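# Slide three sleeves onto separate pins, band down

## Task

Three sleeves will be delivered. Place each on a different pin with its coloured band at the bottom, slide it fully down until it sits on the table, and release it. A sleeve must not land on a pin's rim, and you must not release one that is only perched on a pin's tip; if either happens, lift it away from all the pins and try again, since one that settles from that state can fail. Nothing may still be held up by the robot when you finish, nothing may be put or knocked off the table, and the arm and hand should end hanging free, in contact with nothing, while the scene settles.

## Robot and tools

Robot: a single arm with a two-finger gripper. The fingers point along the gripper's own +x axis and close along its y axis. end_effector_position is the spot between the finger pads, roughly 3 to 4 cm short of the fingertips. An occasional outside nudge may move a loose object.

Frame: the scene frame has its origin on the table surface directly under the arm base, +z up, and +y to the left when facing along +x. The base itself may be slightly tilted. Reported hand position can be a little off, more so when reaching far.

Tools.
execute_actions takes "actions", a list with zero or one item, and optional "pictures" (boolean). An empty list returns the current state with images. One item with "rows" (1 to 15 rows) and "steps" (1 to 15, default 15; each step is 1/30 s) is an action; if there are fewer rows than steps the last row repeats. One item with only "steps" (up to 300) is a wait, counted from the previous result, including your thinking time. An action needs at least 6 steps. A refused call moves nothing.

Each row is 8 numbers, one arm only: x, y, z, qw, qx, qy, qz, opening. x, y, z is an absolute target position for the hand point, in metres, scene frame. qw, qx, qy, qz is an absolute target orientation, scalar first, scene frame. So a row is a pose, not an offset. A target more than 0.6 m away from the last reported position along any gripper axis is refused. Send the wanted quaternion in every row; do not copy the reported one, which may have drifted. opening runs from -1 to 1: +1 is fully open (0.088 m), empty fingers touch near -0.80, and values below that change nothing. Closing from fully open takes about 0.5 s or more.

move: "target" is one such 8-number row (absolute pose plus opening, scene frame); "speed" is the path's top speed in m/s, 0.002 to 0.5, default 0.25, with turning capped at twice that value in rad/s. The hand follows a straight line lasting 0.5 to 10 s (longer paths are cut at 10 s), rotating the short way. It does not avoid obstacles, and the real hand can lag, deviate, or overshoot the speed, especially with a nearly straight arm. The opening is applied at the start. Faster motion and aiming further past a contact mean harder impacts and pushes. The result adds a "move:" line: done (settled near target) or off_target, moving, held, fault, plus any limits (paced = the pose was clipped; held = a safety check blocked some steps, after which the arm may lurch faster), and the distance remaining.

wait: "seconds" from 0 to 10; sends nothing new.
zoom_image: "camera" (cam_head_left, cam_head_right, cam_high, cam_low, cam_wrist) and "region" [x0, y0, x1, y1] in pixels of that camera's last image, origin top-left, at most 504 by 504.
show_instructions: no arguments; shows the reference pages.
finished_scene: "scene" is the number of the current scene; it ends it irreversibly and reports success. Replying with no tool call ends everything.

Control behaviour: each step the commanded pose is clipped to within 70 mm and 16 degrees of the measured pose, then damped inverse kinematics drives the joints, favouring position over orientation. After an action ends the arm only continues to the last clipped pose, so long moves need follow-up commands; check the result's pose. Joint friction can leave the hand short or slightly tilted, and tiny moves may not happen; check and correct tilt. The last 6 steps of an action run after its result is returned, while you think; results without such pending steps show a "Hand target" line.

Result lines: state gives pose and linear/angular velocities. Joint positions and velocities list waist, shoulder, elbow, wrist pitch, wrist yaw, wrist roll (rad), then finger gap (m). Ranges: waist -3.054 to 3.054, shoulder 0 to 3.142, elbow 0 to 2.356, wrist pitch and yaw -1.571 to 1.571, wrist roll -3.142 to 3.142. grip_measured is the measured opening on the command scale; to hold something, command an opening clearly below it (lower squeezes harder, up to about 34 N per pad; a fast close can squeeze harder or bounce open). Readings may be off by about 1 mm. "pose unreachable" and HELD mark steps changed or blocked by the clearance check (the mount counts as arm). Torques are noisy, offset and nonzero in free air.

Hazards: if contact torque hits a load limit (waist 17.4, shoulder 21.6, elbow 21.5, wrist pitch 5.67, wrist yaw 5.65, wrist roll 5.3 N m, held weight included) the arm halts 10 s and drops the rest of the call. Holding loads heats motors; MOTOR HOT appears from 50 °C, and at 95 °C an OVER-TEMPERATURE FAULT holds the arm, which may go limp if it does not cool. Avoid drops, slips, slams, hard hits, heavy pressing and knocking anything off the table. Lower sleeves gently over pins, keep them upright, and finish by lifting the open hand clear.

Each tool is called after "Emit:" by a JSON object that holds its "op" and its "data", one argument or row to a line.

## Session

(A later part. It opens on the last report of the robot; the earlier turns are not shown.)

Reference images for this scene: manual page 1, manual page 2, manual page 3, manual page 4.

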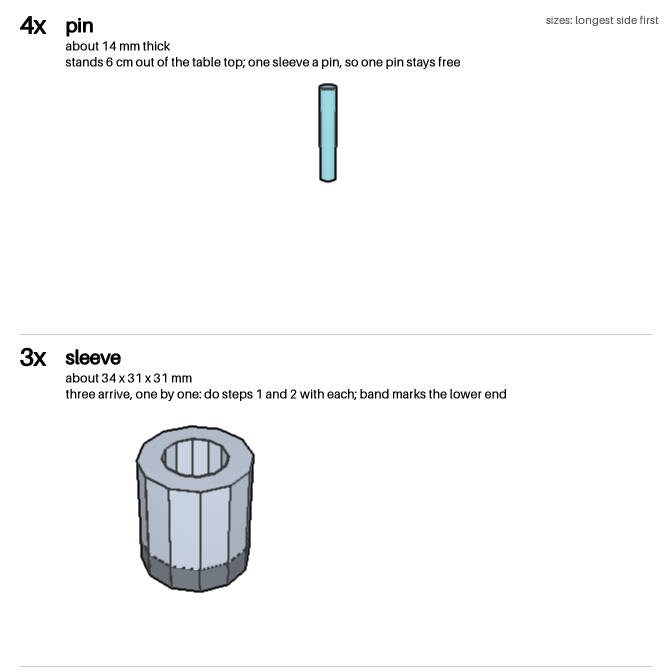

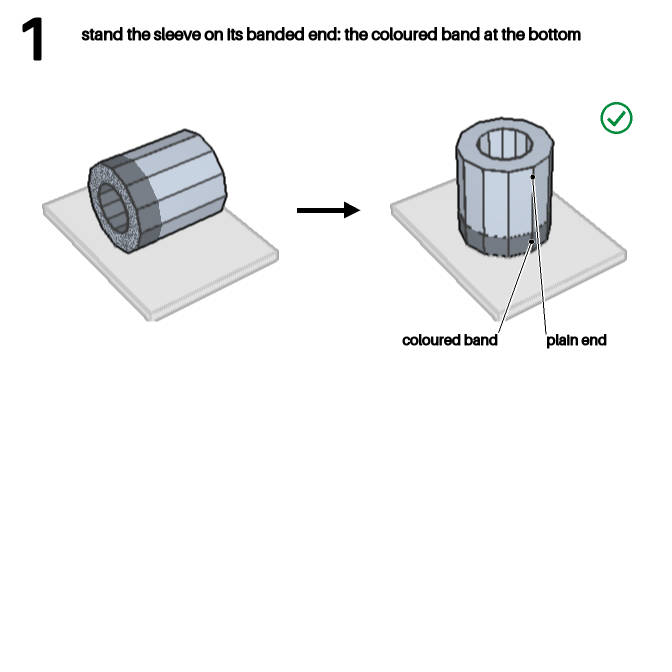

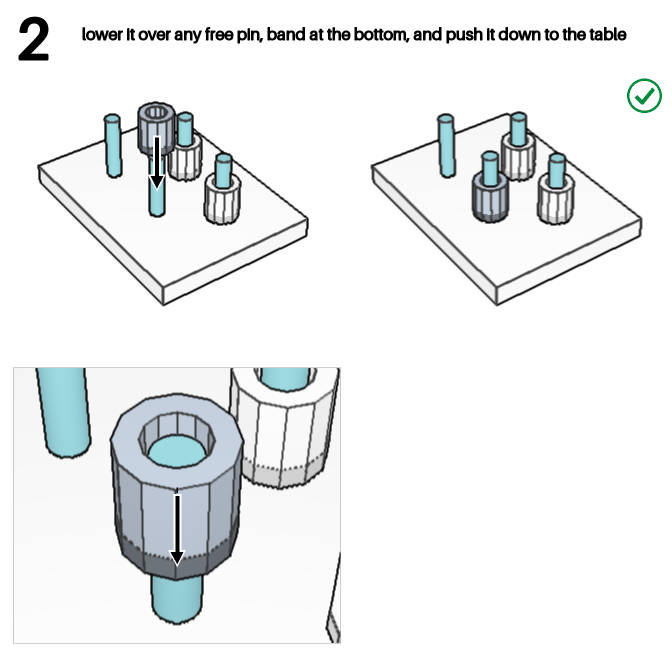

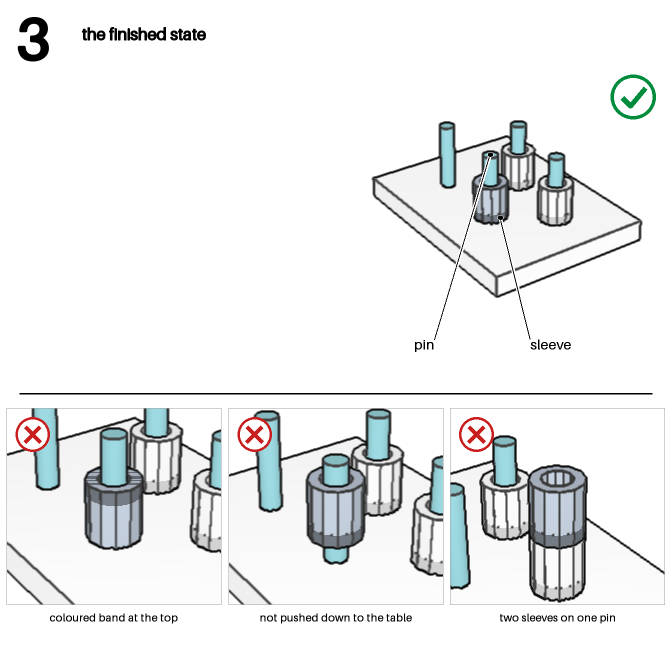

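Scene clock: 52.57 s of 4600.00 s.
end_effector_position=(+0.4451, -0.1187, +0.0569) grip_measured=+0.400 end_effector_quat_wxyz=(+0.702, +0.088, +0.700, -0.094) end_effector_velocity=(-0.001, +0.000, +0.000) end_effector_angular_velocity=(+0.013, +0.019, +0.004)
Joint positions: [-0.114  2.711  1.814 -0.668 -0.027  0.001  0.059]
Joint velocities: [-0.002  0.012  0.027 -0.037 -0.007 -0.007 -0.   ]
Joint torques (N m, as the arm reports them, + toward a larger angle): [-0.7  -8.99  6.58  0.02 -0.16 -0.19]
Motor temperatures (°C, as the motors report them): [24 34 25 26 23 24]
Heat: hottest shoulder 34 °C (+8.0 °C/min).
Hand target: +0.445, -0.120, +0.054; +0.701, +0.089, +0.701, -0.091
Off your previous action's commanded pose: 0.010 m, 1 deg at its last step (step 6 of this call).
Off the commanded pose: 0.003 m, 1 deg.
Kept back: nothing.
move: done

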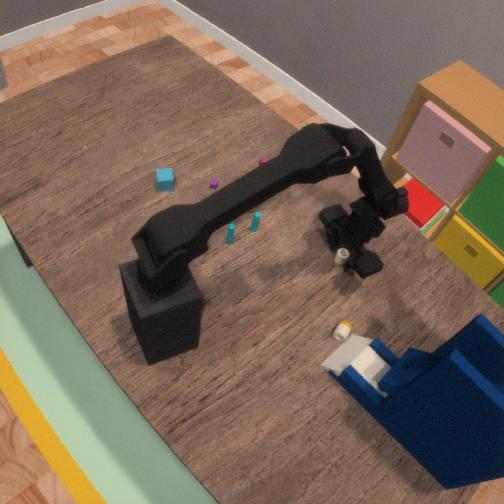

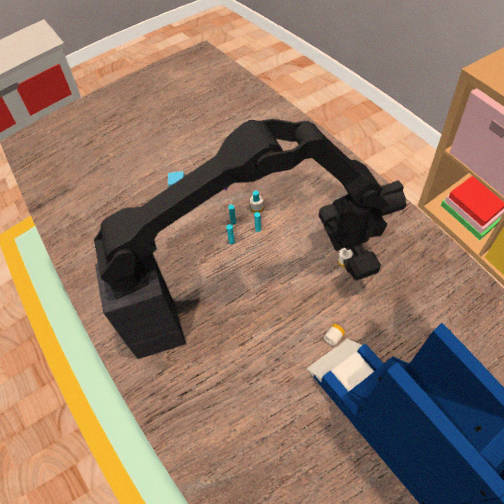

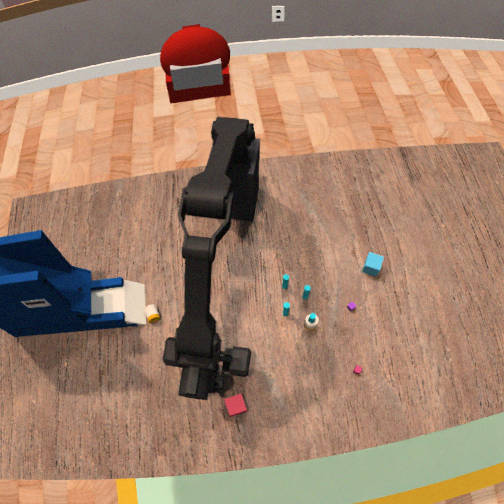

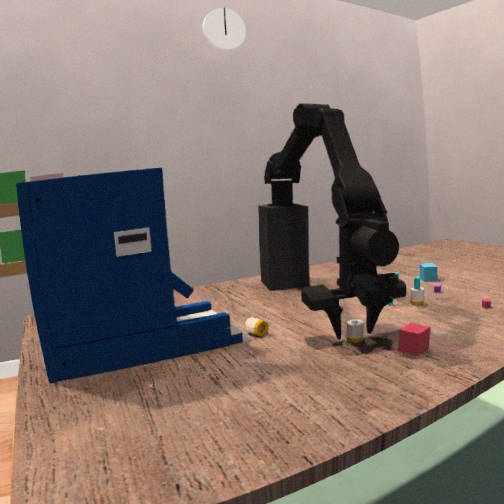

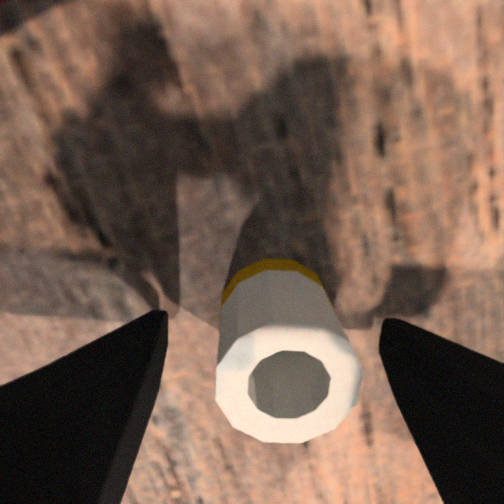

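Emit:
{"op": "move", "data": {
  "target": [0.4455,-0.120,0.054,0.701,0.0923,0.701,-0.0923,-0.45]
}}

Emit:
{"op": "move", "data": {
  "target": [0.43,-0.07,0.14,0.66,0.25,0.66,-0.25,-0.45],
  "speed": 0.3
}}

Emit:
{"op": "move", "data": {
  "target": [0.2675,0.091,0.13,0.5964,0.3799,0.5964,-0.3799,-0.45],
  "speed": 0.3
}}

Emit:
{"op": "move", "data": {
  "target": [0.2705,0.091,0.115,0.5964,0.3799,0.5964,-0.3799,-0.45],
  "speed": 0.04
}}

Emit:
{"op": "zoom_image", "data": {
  "camera": "cam_low",
  "region": [325,225,415,305]
}}

Emit:
{"op": "zoom_image", "data": {
  "camera": "cam_head_right",
  "region": [190,185,270,255]
}}

Scene clock: 53.53 s of 4600.00 s.
end_effector_position=(+0.4453, -0.1187, +0.0570) grip_measured=-0.190 end_effector_quat_wxyz=(+0.702, +0.089, +0.700, -0.093) end_effector_velocity=(-0.001, +0.000, +0.003) end_effector_angular_velocity=(+0.010, +0.010, -0.010)
Joint positions: [-0.114  2.712  1.818 -0.673 -0.029  0.001  0.03 ]
Joint velocities: [-0.002 -0.002  0.007 -0.022 -0.007  0.007 -0.   ]
Joint torques (N m, as the arm reports them, + toward a larger angle): [-0.73 -8.97  6.63  0.04 -0.17 -0.05]
Motor temperatures (°C, as the motors report them): [24 34 25 26 23 24]
Heat: hottest shoulder 34 °C (+7.8 °C/min).
Hand target: +0.446, -0.120, +0.054; +0.701, +0.092, +0.701, -0.092
Off the commanded pose: 0.003 m, 0 deg.
Kept back: nothing.
move: done

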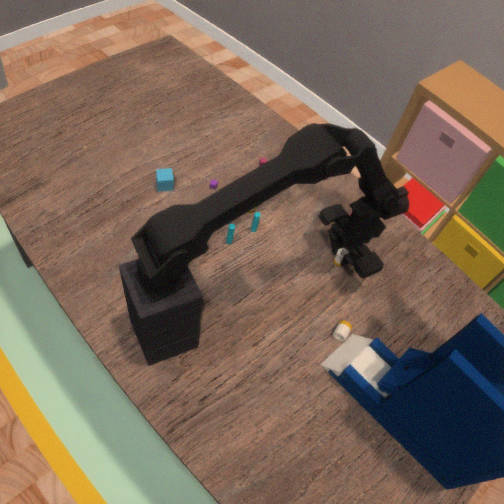

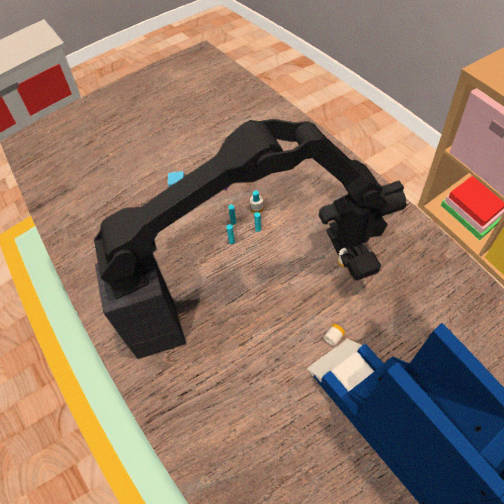

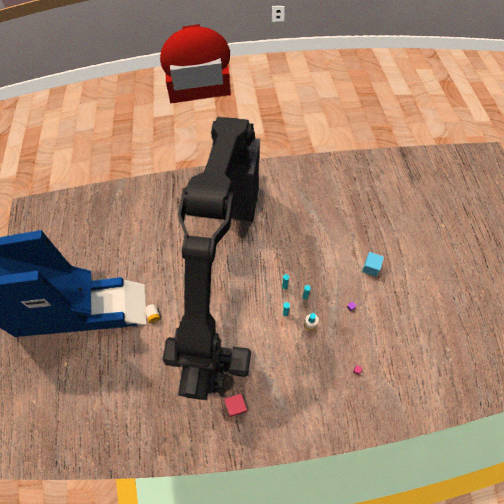

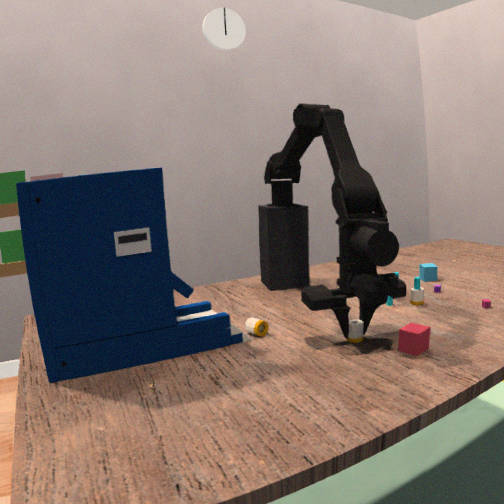

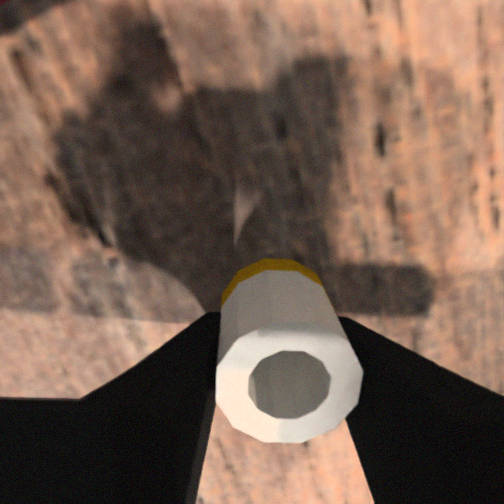

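Scene clock: 54.93 s of 4600.00 s.
end_effector_position=(+0.4287, -0.0719, +0.1336) grip_measured=-0.190 end_effector_quat_wxyz=(+0.659, +0.247, +0.665, -0.251) end_effector_velocity=(-0.001, +0.000, +0.003) end_effector_angular_velocity=(+0.008, +0.001, -0.010)
Joint positions: [-0.027  2.447  1.644 -0.773 -0.031  0.549  0.03 ]
Joint velocities: [-0.002 -0.007 -0.002 -0.007 -0.007  0.007 -0.001]
Joint torques (N m, as the arm reports them, + toward a larger angle): [ -0.15 -11.16   5.     0.01  -0.09   0.16]
Motor temperatures (°C, as the motors report them): [24 34 25 26 23 24]
Heat: hottest shoulder 34 °C (+7.6 °C/min).
Hand target: +0.429, -0.070, +0.140; +0.661, +0.251, +0.661, -0.250
Off the commanded pose: 0.007 m, 1 deg.
Kept back: nothing.
move: done

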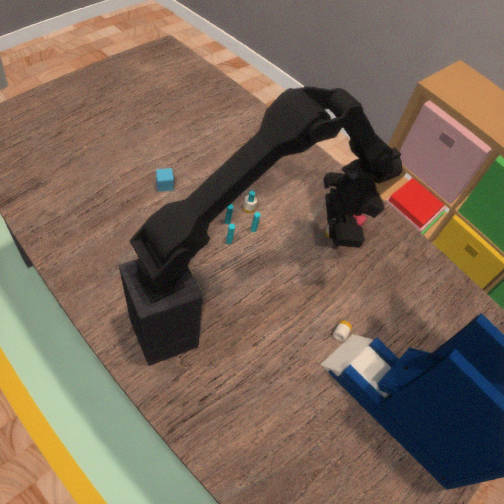

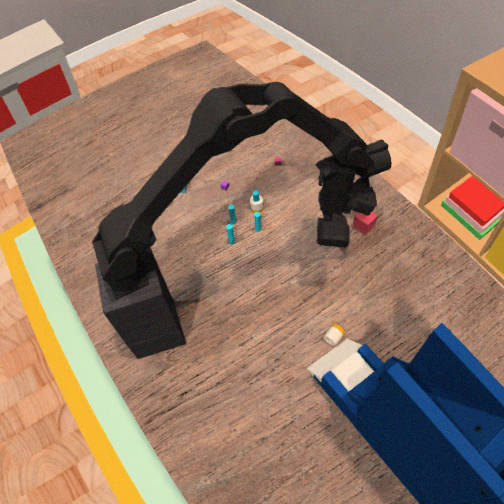

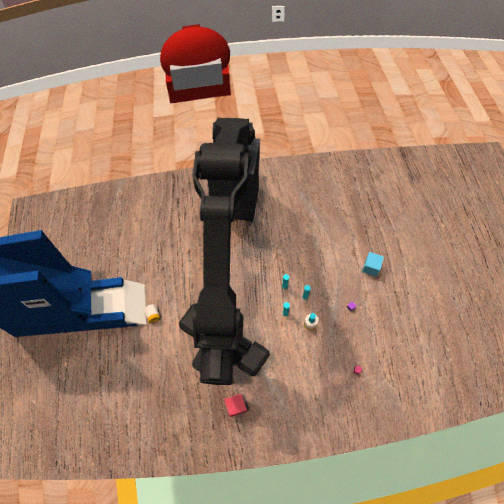

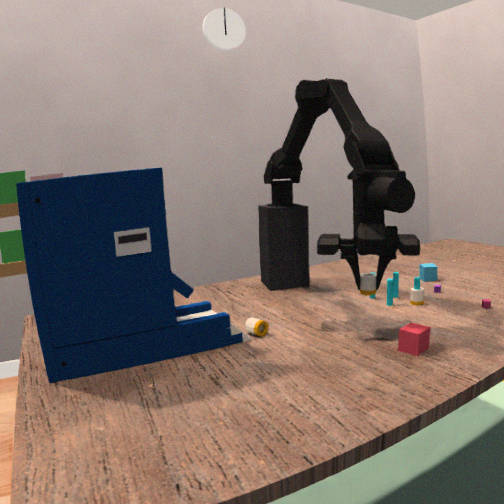

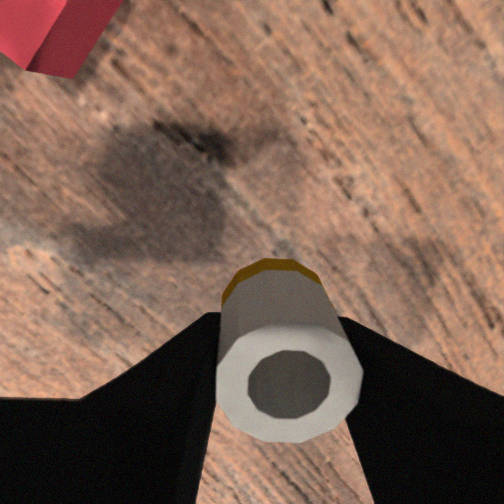

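Scene clock: 56.33 s of 4600.00 s.
end_effector_position=(+0.2670, +0.0900, +0.1269) grip_measured=-0.190 end_effector_quat_wxyz=(+0.594, +0.379, +0.601, -0.379) end_effector_velocity=(-0.003, -0.000, -0.001) end_effector_angular_velocity=(-0.008, +0.000, -0.000)
Joint positions: [ 0.459  2.022  0.825 -0.361 -0.036  1.445  0.03 ]
Joint velocities: [ 0.007 -0.002 -0.012  0.007  0.007  0.007 -0.   ]
Joint torques (N m, as the arm reports them, + toward a larger angle): [ 0.03 -7.26  3.8   0.35  0.24  0.18]
Motor temperatures (°C, as the motors report them): [24 35 25 26 23 24]
Heat: hottest shoulder 35 °C (+8.5 °C/min).
Hand target: +0.267, +0.091, +0.129; +0.597, +0.381, +0.596, -0.379
Off the commanded pose: 0.003 m, 1 deg.
Kept back: nothing.
move: done

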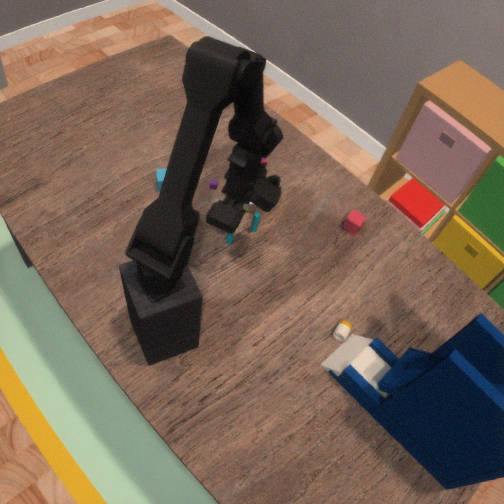

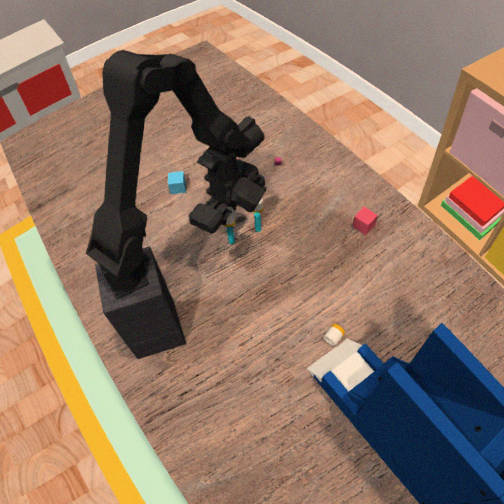

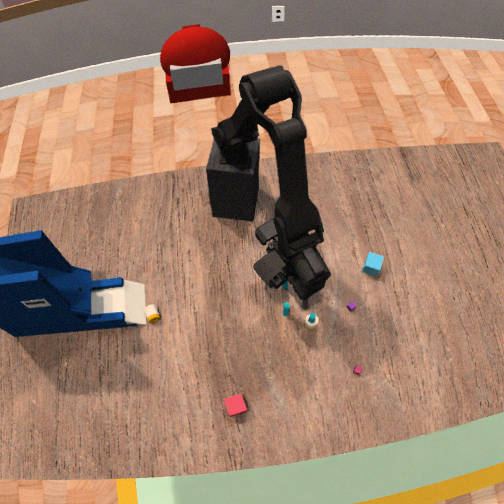

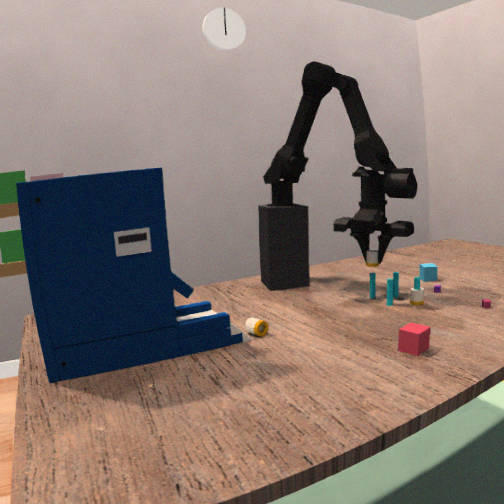

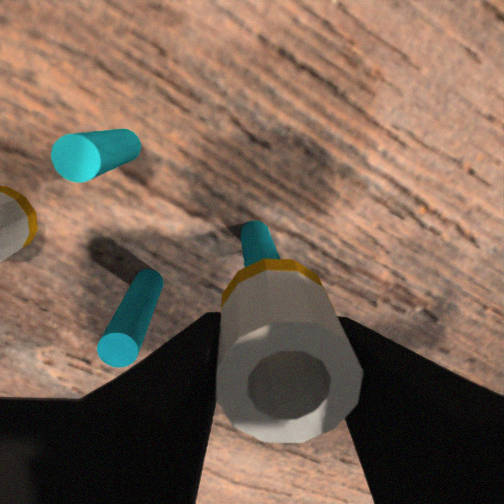

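Scene clock: 57.10 s of 4600.00 s.
end_effector_position=(+0.2690, +0.0903, +0.1164) grip_measured=-0.190 end_effector_quat_wxyz=(+0.595, +0.380, +0.599, -0.378) end_effector_velocity=(+0.003, +0.001, -0.001) end_effector_angular_velocity=(+0.012, -0.014, +0.005)
Joint positions: [ 0.459  2.062  0.825 -0.316 -0.034  1.447  0.03 ]
Joint velocities: [-0.002  0.002 -0.002  0.022 -0.007 -0.007 -0.   ]
Joint torques (N m, as the arm reports them, + toward a larger angle): [ 0.1  -5.22  4.85  0.37  0.21  0.18]
Motor temperatures (°C, as the motors report them): [24 34 25 26 23 24]
Heat: hottest shoulder 34 °C (+7.4 °C/min).
Hand target: +0.271, +0.091, +0.115; +0.596, +0.380, +0.596, -0.380
Off the commanded pose: 0.002 m, 0 deg.
Kept back: nothing.
move: done

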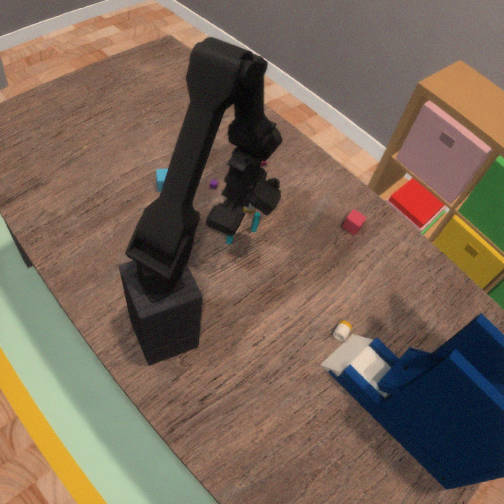

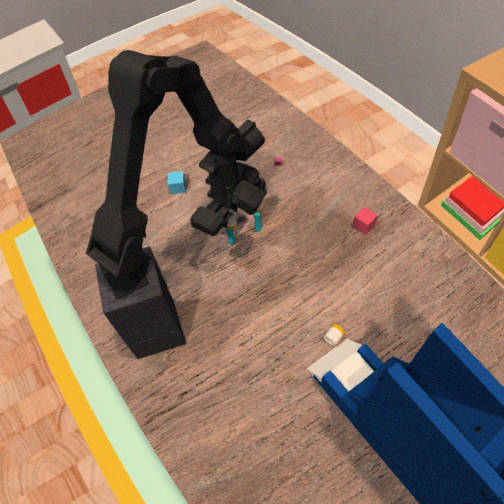

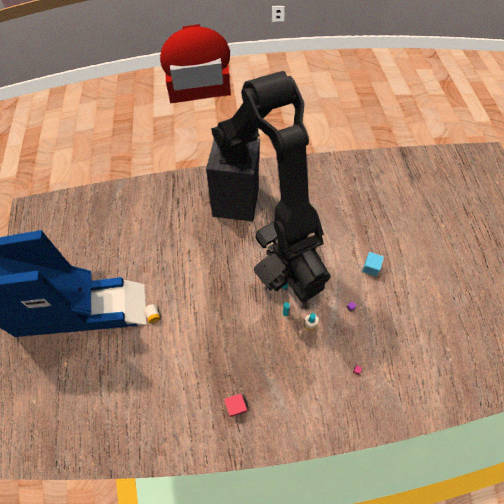

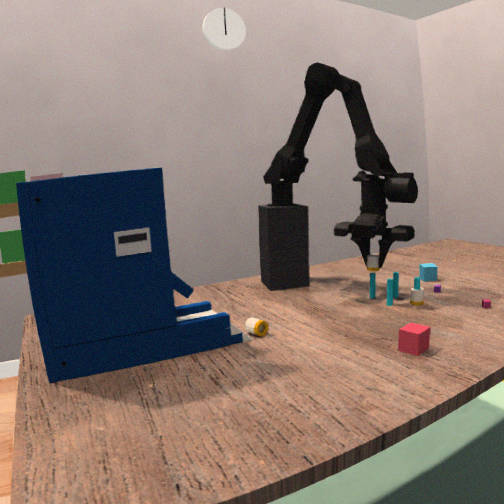

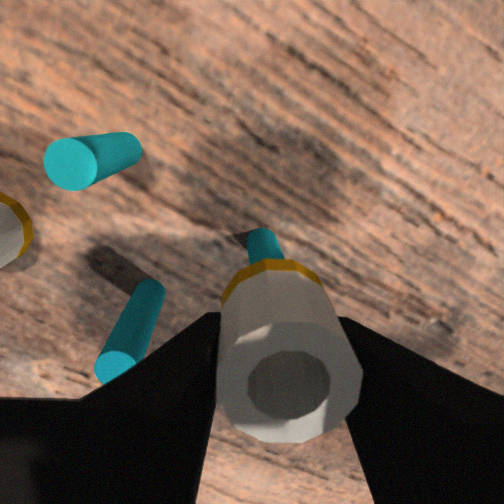

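Region (325, 225, 415, 305) of cam_low's 504x504 image, scaled by 5.600, with more detail than that image has.

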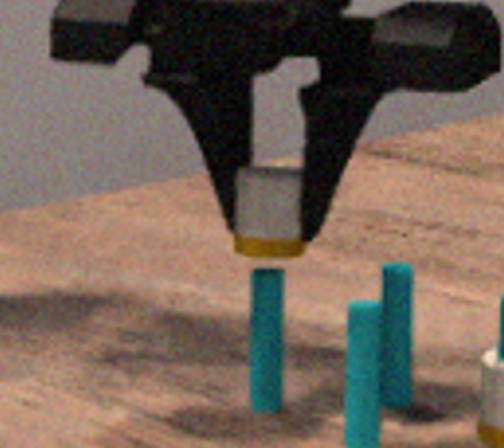

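Region (190, 185, 270, 255) of cam_head_right's 504x504 image, scaled by 6.300, with more detail than that image has; it fills the top 441 rows of this view, and the rest is white.

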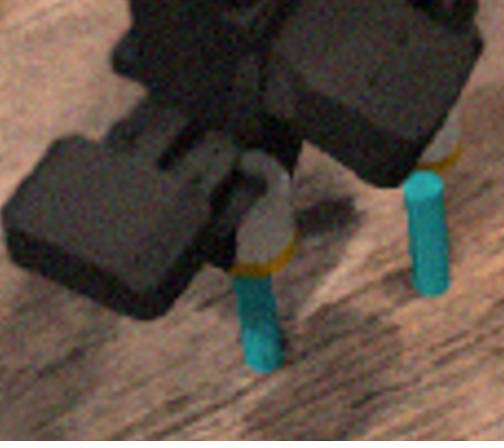

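Emit:
{"op": "move", "data": {
  "target": [0.2685,0.0915,0.110,0.5964,0.3799,0.5964,-0.3799,-0.45],
  "speed": 0.02
}}

Emit:
{"op": "zoom_image", "data": {
  "camera": "cam_low",
  "region": [325,225,415,305]
}}

Emit:
{"op": "zoom_image", "data": {
  "camera": "cam_head_right",
  "region": [190,185,270,255]
}}

Scene clock: 58.10 s of 4600.00 s.
end_effector_position=(+0.2707, +0.0921, +0.1126) grip_measured=-0.190 end_effector_quat_wxyz=(+0.597, +0.382, +0.597, -0.375) end_effector_velocity=(-0.004, +0.001, -0.001) end_effector_angular_velocity=(+0.003, +0.014, +0.009)
Joint positions: [ 0.464  2.077  0.825 -0.292 -0.034  1.451  0.03 ]
Joint velocities: [ 0.002  0.002 -0.002 -0.007 -0.007 -0.007 -0.   ]
Joint torques (N m, as the arm reports them, + toward a larger angle): [ 0.08 -5.29  3.85  0.38  0.21  0.17]
Motor temperatures (°C, as the motors report them): [24 34 25 26 23 24]
Heat: hottest shoulder 34 °C (+7.2 °C/min).
Hand target: +0.269, +0.092, +0.110; +0.596, +0.380, +0.596, -0.380
Off the commanded pose: 0.003 m, 1 deg.
Kept back: nothing.
move: done

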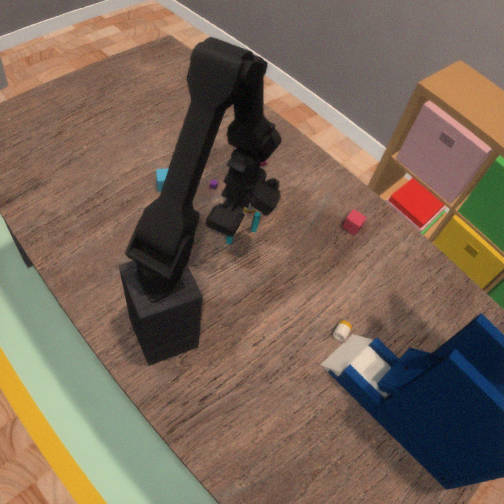

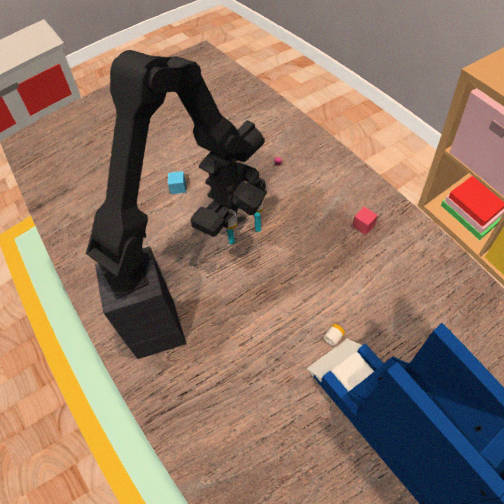

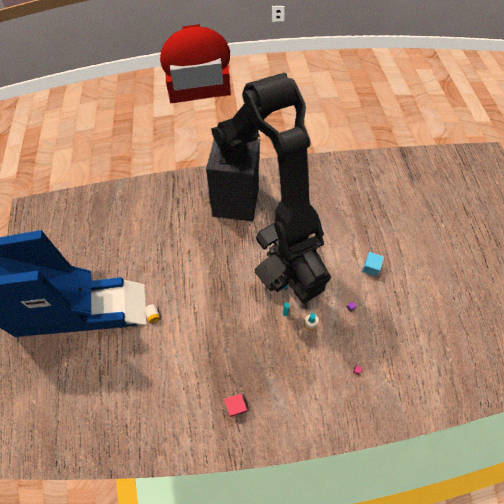

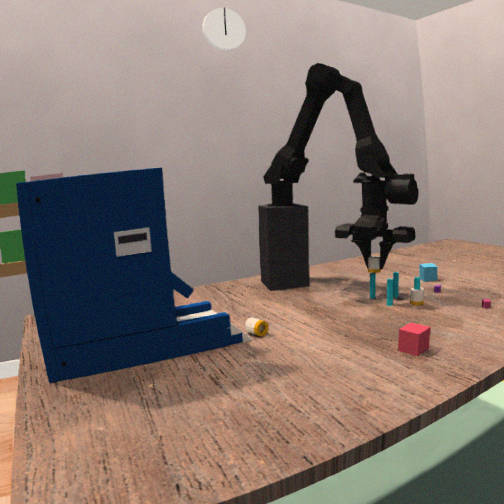

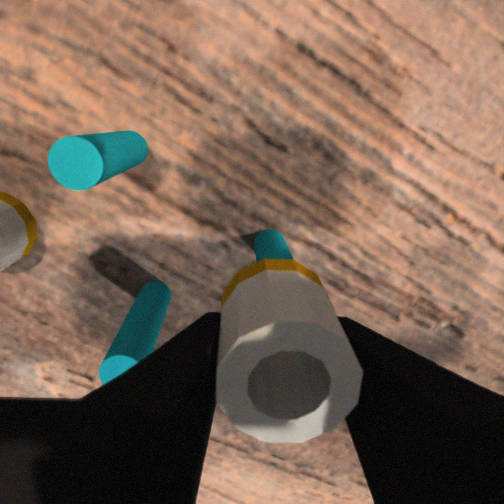

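Region (325, 225, 415, 305) of cam_low's 504x504 image, scaled by 5.600, with more detail than that image has.

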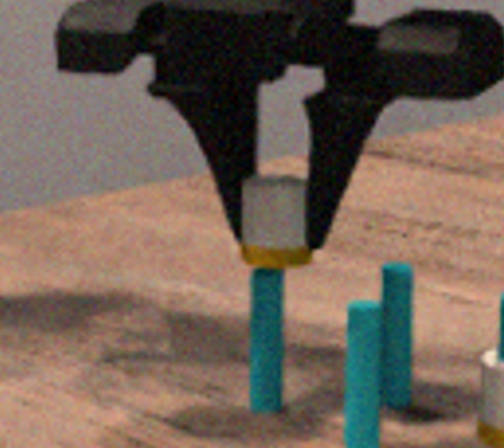

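Region (190, 185, 270, 255) of cam_head_right's 504x504 image, scaled by 6.300, with more detail than that image has; it fills the top 441 rows of this view, and the rest is white.

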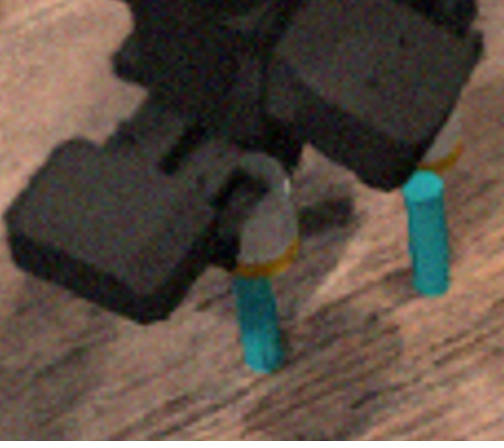

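Emit:
{"op": "move", "data": {
  "target": [0.2652,0.0903,0.110,0.5964,0.3799,0.5964,-0.3799,-0.45],
  "speed": 0.02
}}

Emit:
{"op": "zoom_image", "data": {
  "camera": "cam_low",
  "region": [325,225,415,305]
}}

Emit:
{"op": "zoom_image", "data": {
  "camera": "cam_head_right",
  "region": [190,185,270,255]
}}

Scene clock: 59.17 s of 4600.00 s.
end_effector_position=(+0.2674, +0.0909, +0.1109) grip_measured=-0.190 end_effector_quat_wxyz=(+0.596, +0.381, +0.598, -0.377) end_effector_velocity=(-0.002, -0.000, +0.000) end_effector_angular_velocity=(+0.005, +0.009, +0.005)
Joint positions: [ 0.464  2.077  0.813 -0.283 -0.034  1.452  0.03 ]
Joint velocities: [-0.002 -0.002 -0.002 -0.007 -0.007 -0.007  0.   ]
Joint torques (N m, as the arm reports them, + toward a larger angle): [ 0.04 -5.96  3.46  0.38  0.2   0.16]
Motor temperatures (°C, as the motors report them): [24 34 25 26 23 24]
Heat: hottest shoulder 34 °C (+7.1 °C/min).
Hand target: +0.265, +0.090, +0.110; +0.596, +0.380, +0.596, -0.380
Off the commanded pose: 0.002 m, 0 deg.
Kept back: nothing.
move: done

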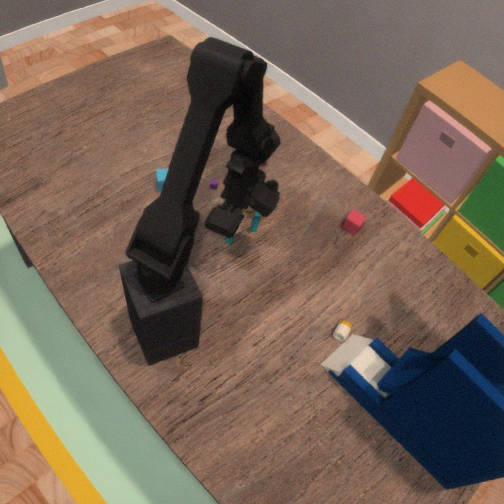

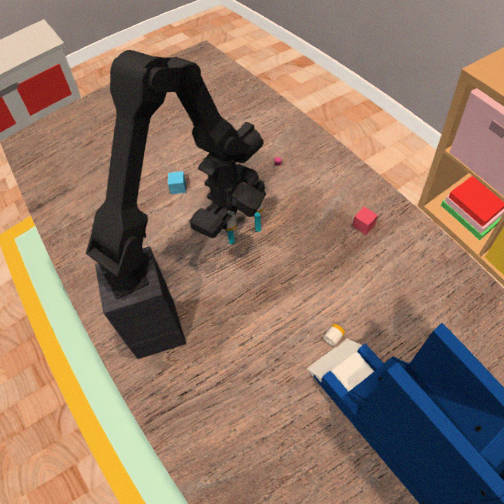

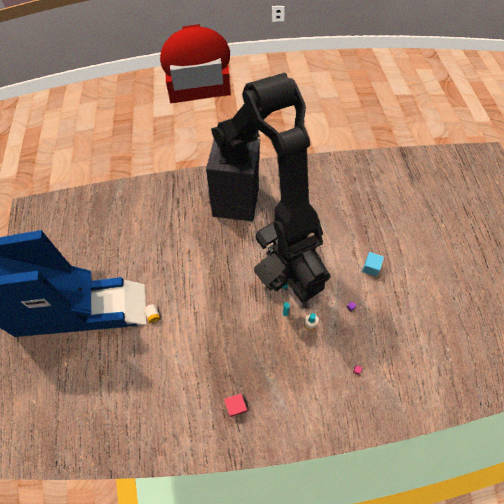

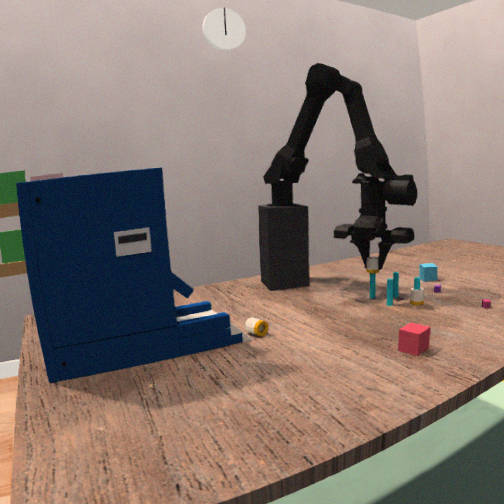

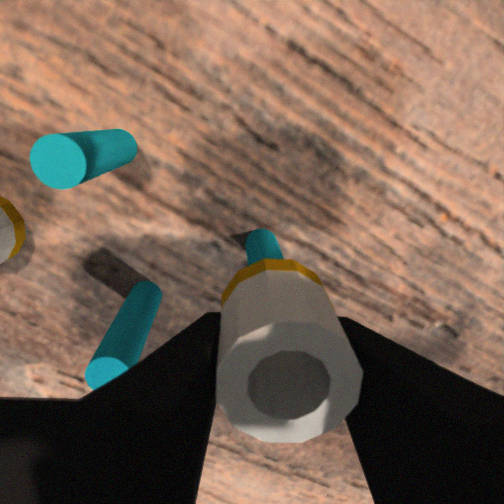

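Region (325, 225, 415, 305) of cam_low's 504x504 image, scaled by 5.600, with more detail than that image has.

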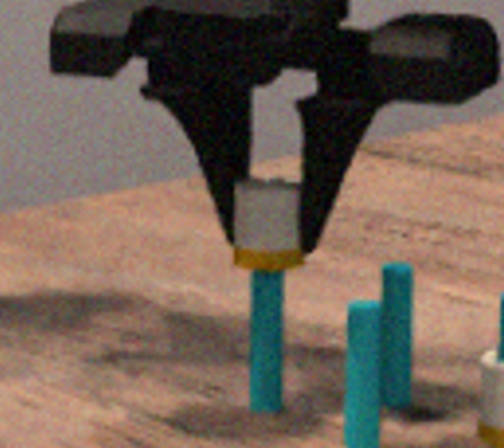

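Region (190, 185, 270, 255) of cam_head_right's 504x504 image, scaled by 6.300, with more detail than that image has; it fills the top 441 rows of this view, and the rest is white.

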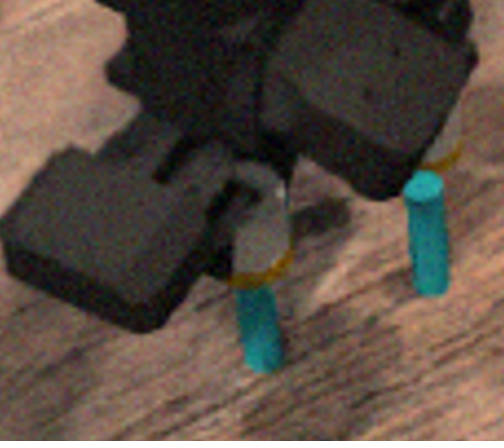

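Aligned. Descend.

Emit:
{"op": "execute_actions", "data": {
  "actions": [
    {"rows":[[0.2652,0.0903,0.109,0.5964,0.3799,0.5964,-0.3799,-0.45],[0.2652,0.0903,0.108,0.5964,0.3799,0.5964,-0.3799,-0.45],[0.2652,0.0903,0.107,0.5964,0.3799,0.5964,-0.3799,-0.45],[0.2652,0.0903,0.106,0.5964,0.3799,0.5964,-0.3799,-0.45],[0.2652,0.0903,0.105,0.5964,0.3799,0.5964,-0.3799,-0.45],[0.2652,0.0903,0.104,0.5964,0.3799,0.5964,-0.3799,-0.45],[0.2652,0.0903,0.103,0.5964,0.3799,0.5964,-0.3799,-0.45],[0.2652,0.0903,0.102,0.5964,0.3799,0.5964,-0.3799,-0.45],[0.2652,0.0903,0.101,0.5964,0.3799,0.5964,-0.3799,-0.45],[0.2652,0.0903,0.100,0.5964,0.3799,0.5964,-0.3799,-0.45],[0.2652,0.0903,0.099,0.5964,0.3799,0.5964,-0.3799,-0.45],[0.2652,0.0903,0.098,0.5964,0.3799,0.5964,-0.3799,-0.45],[0.2652,0.0903,0.097,0.5964,0.3799,0.5964,-0.3799,-0.45],[0.2652,0.0903,0.096,0.5964,0.3799,0.5964,-0.3799,-0.45]],"steps":15}
  ]
}}

Emit:
{"op": "execute_actions", "data": {
  "actions": [
    {"steps":14}
  ]
}}

Scene clock: 59.87 s of 4600.00 s.
end_effector_position=(+0.2689, +0.0914, +0.1073) grip_measured=-0.190 end_effector_quat_wxyz=(+0.598, +0.383, +0.596, -0.374) end_effector_velocity=(-0.006, -0.001, -0.029) end_effector_angular_velocity=(-0.000, +0.023, +0.009)
Joint positions: [ 0.464  2.09   0.812 -0.261 -0.034  1.452  0.03 ]
Joint velocities: [ 0.002  0.11  -0.007  0.095 -0.007 -0.007  0.   ]
Joint torques (N m, as the arm reports them, + toward a larger angle): [ 0.08 -5.25  3.47  0.4   0.21  0.18]
Motor temperatures (°C, as the motors report them): [24 34 25 26 23 24]
Heat: hottest shoulder 34 °C (+7.0 °C/min).
Steps of this call (steps 1 to 12: nothing new was sent; steps 13 to 21: the first 9 steps of this action). Readings (end_effector_position):
13: (+0.2672, +0.0909, +0.1108)
14: (+0.2675, +0.0909, +0.1108)
16: (+0.2681, +0.0912, +0.1106)
20: (+0.2689, +0.0915, +0.1082)
21: the state above

Scene clock: 60.33 s of 4600.00 s.
end_effector_position=(+0.2677, +0.0910, +0.1051) grip_measured=-0.190 end_effector_quat_wxyz=(+0.598, +0.383, +0.596, -0.374) end_effector_velocity=(-0.008, +0.001, -0.000) end_effector_angular_velocity=(+0.012, +0.032, +0.024)
Joint positions: [ 0.465  2.096  0.806 -0.249 -0.034  1.452  0.03 ]
Joint velocities: [ 0.002 -0.002 -0.007 -0.022 -0.022 -0.022 -0.   ]
Joint torques (N m, as the arm reports them, + toward a larger angle): [ 0.13 -2.83  3.95  2.02  0.19  0.18]
Motor temperatures (°C, as the motors report them): [24 34 25 26 23 24]
Heat: hottest shoulder 34 °C (+7.1 °C/min).
Hand target: +0.265, +0.090, +0.096; +0.596, +0.380, +0.597, -0.380
Off the commanded pose: 0.009 m, 1 deg.
Kept back: nothing.
Steps of this call (steps 1 to 6: the last 6 steps of your previous action; steps 7 to 14: nothing new was sent). Readings (end_effector_position):
1: (+0.2686, +0.0913, +0.1065)
2: (+0.2686, +0.0913, +0.1063)
4: (+0.2683, +0.0912, +0.1059)
8: (+0.2678, +0.0911, +0.1053)
14: the state above


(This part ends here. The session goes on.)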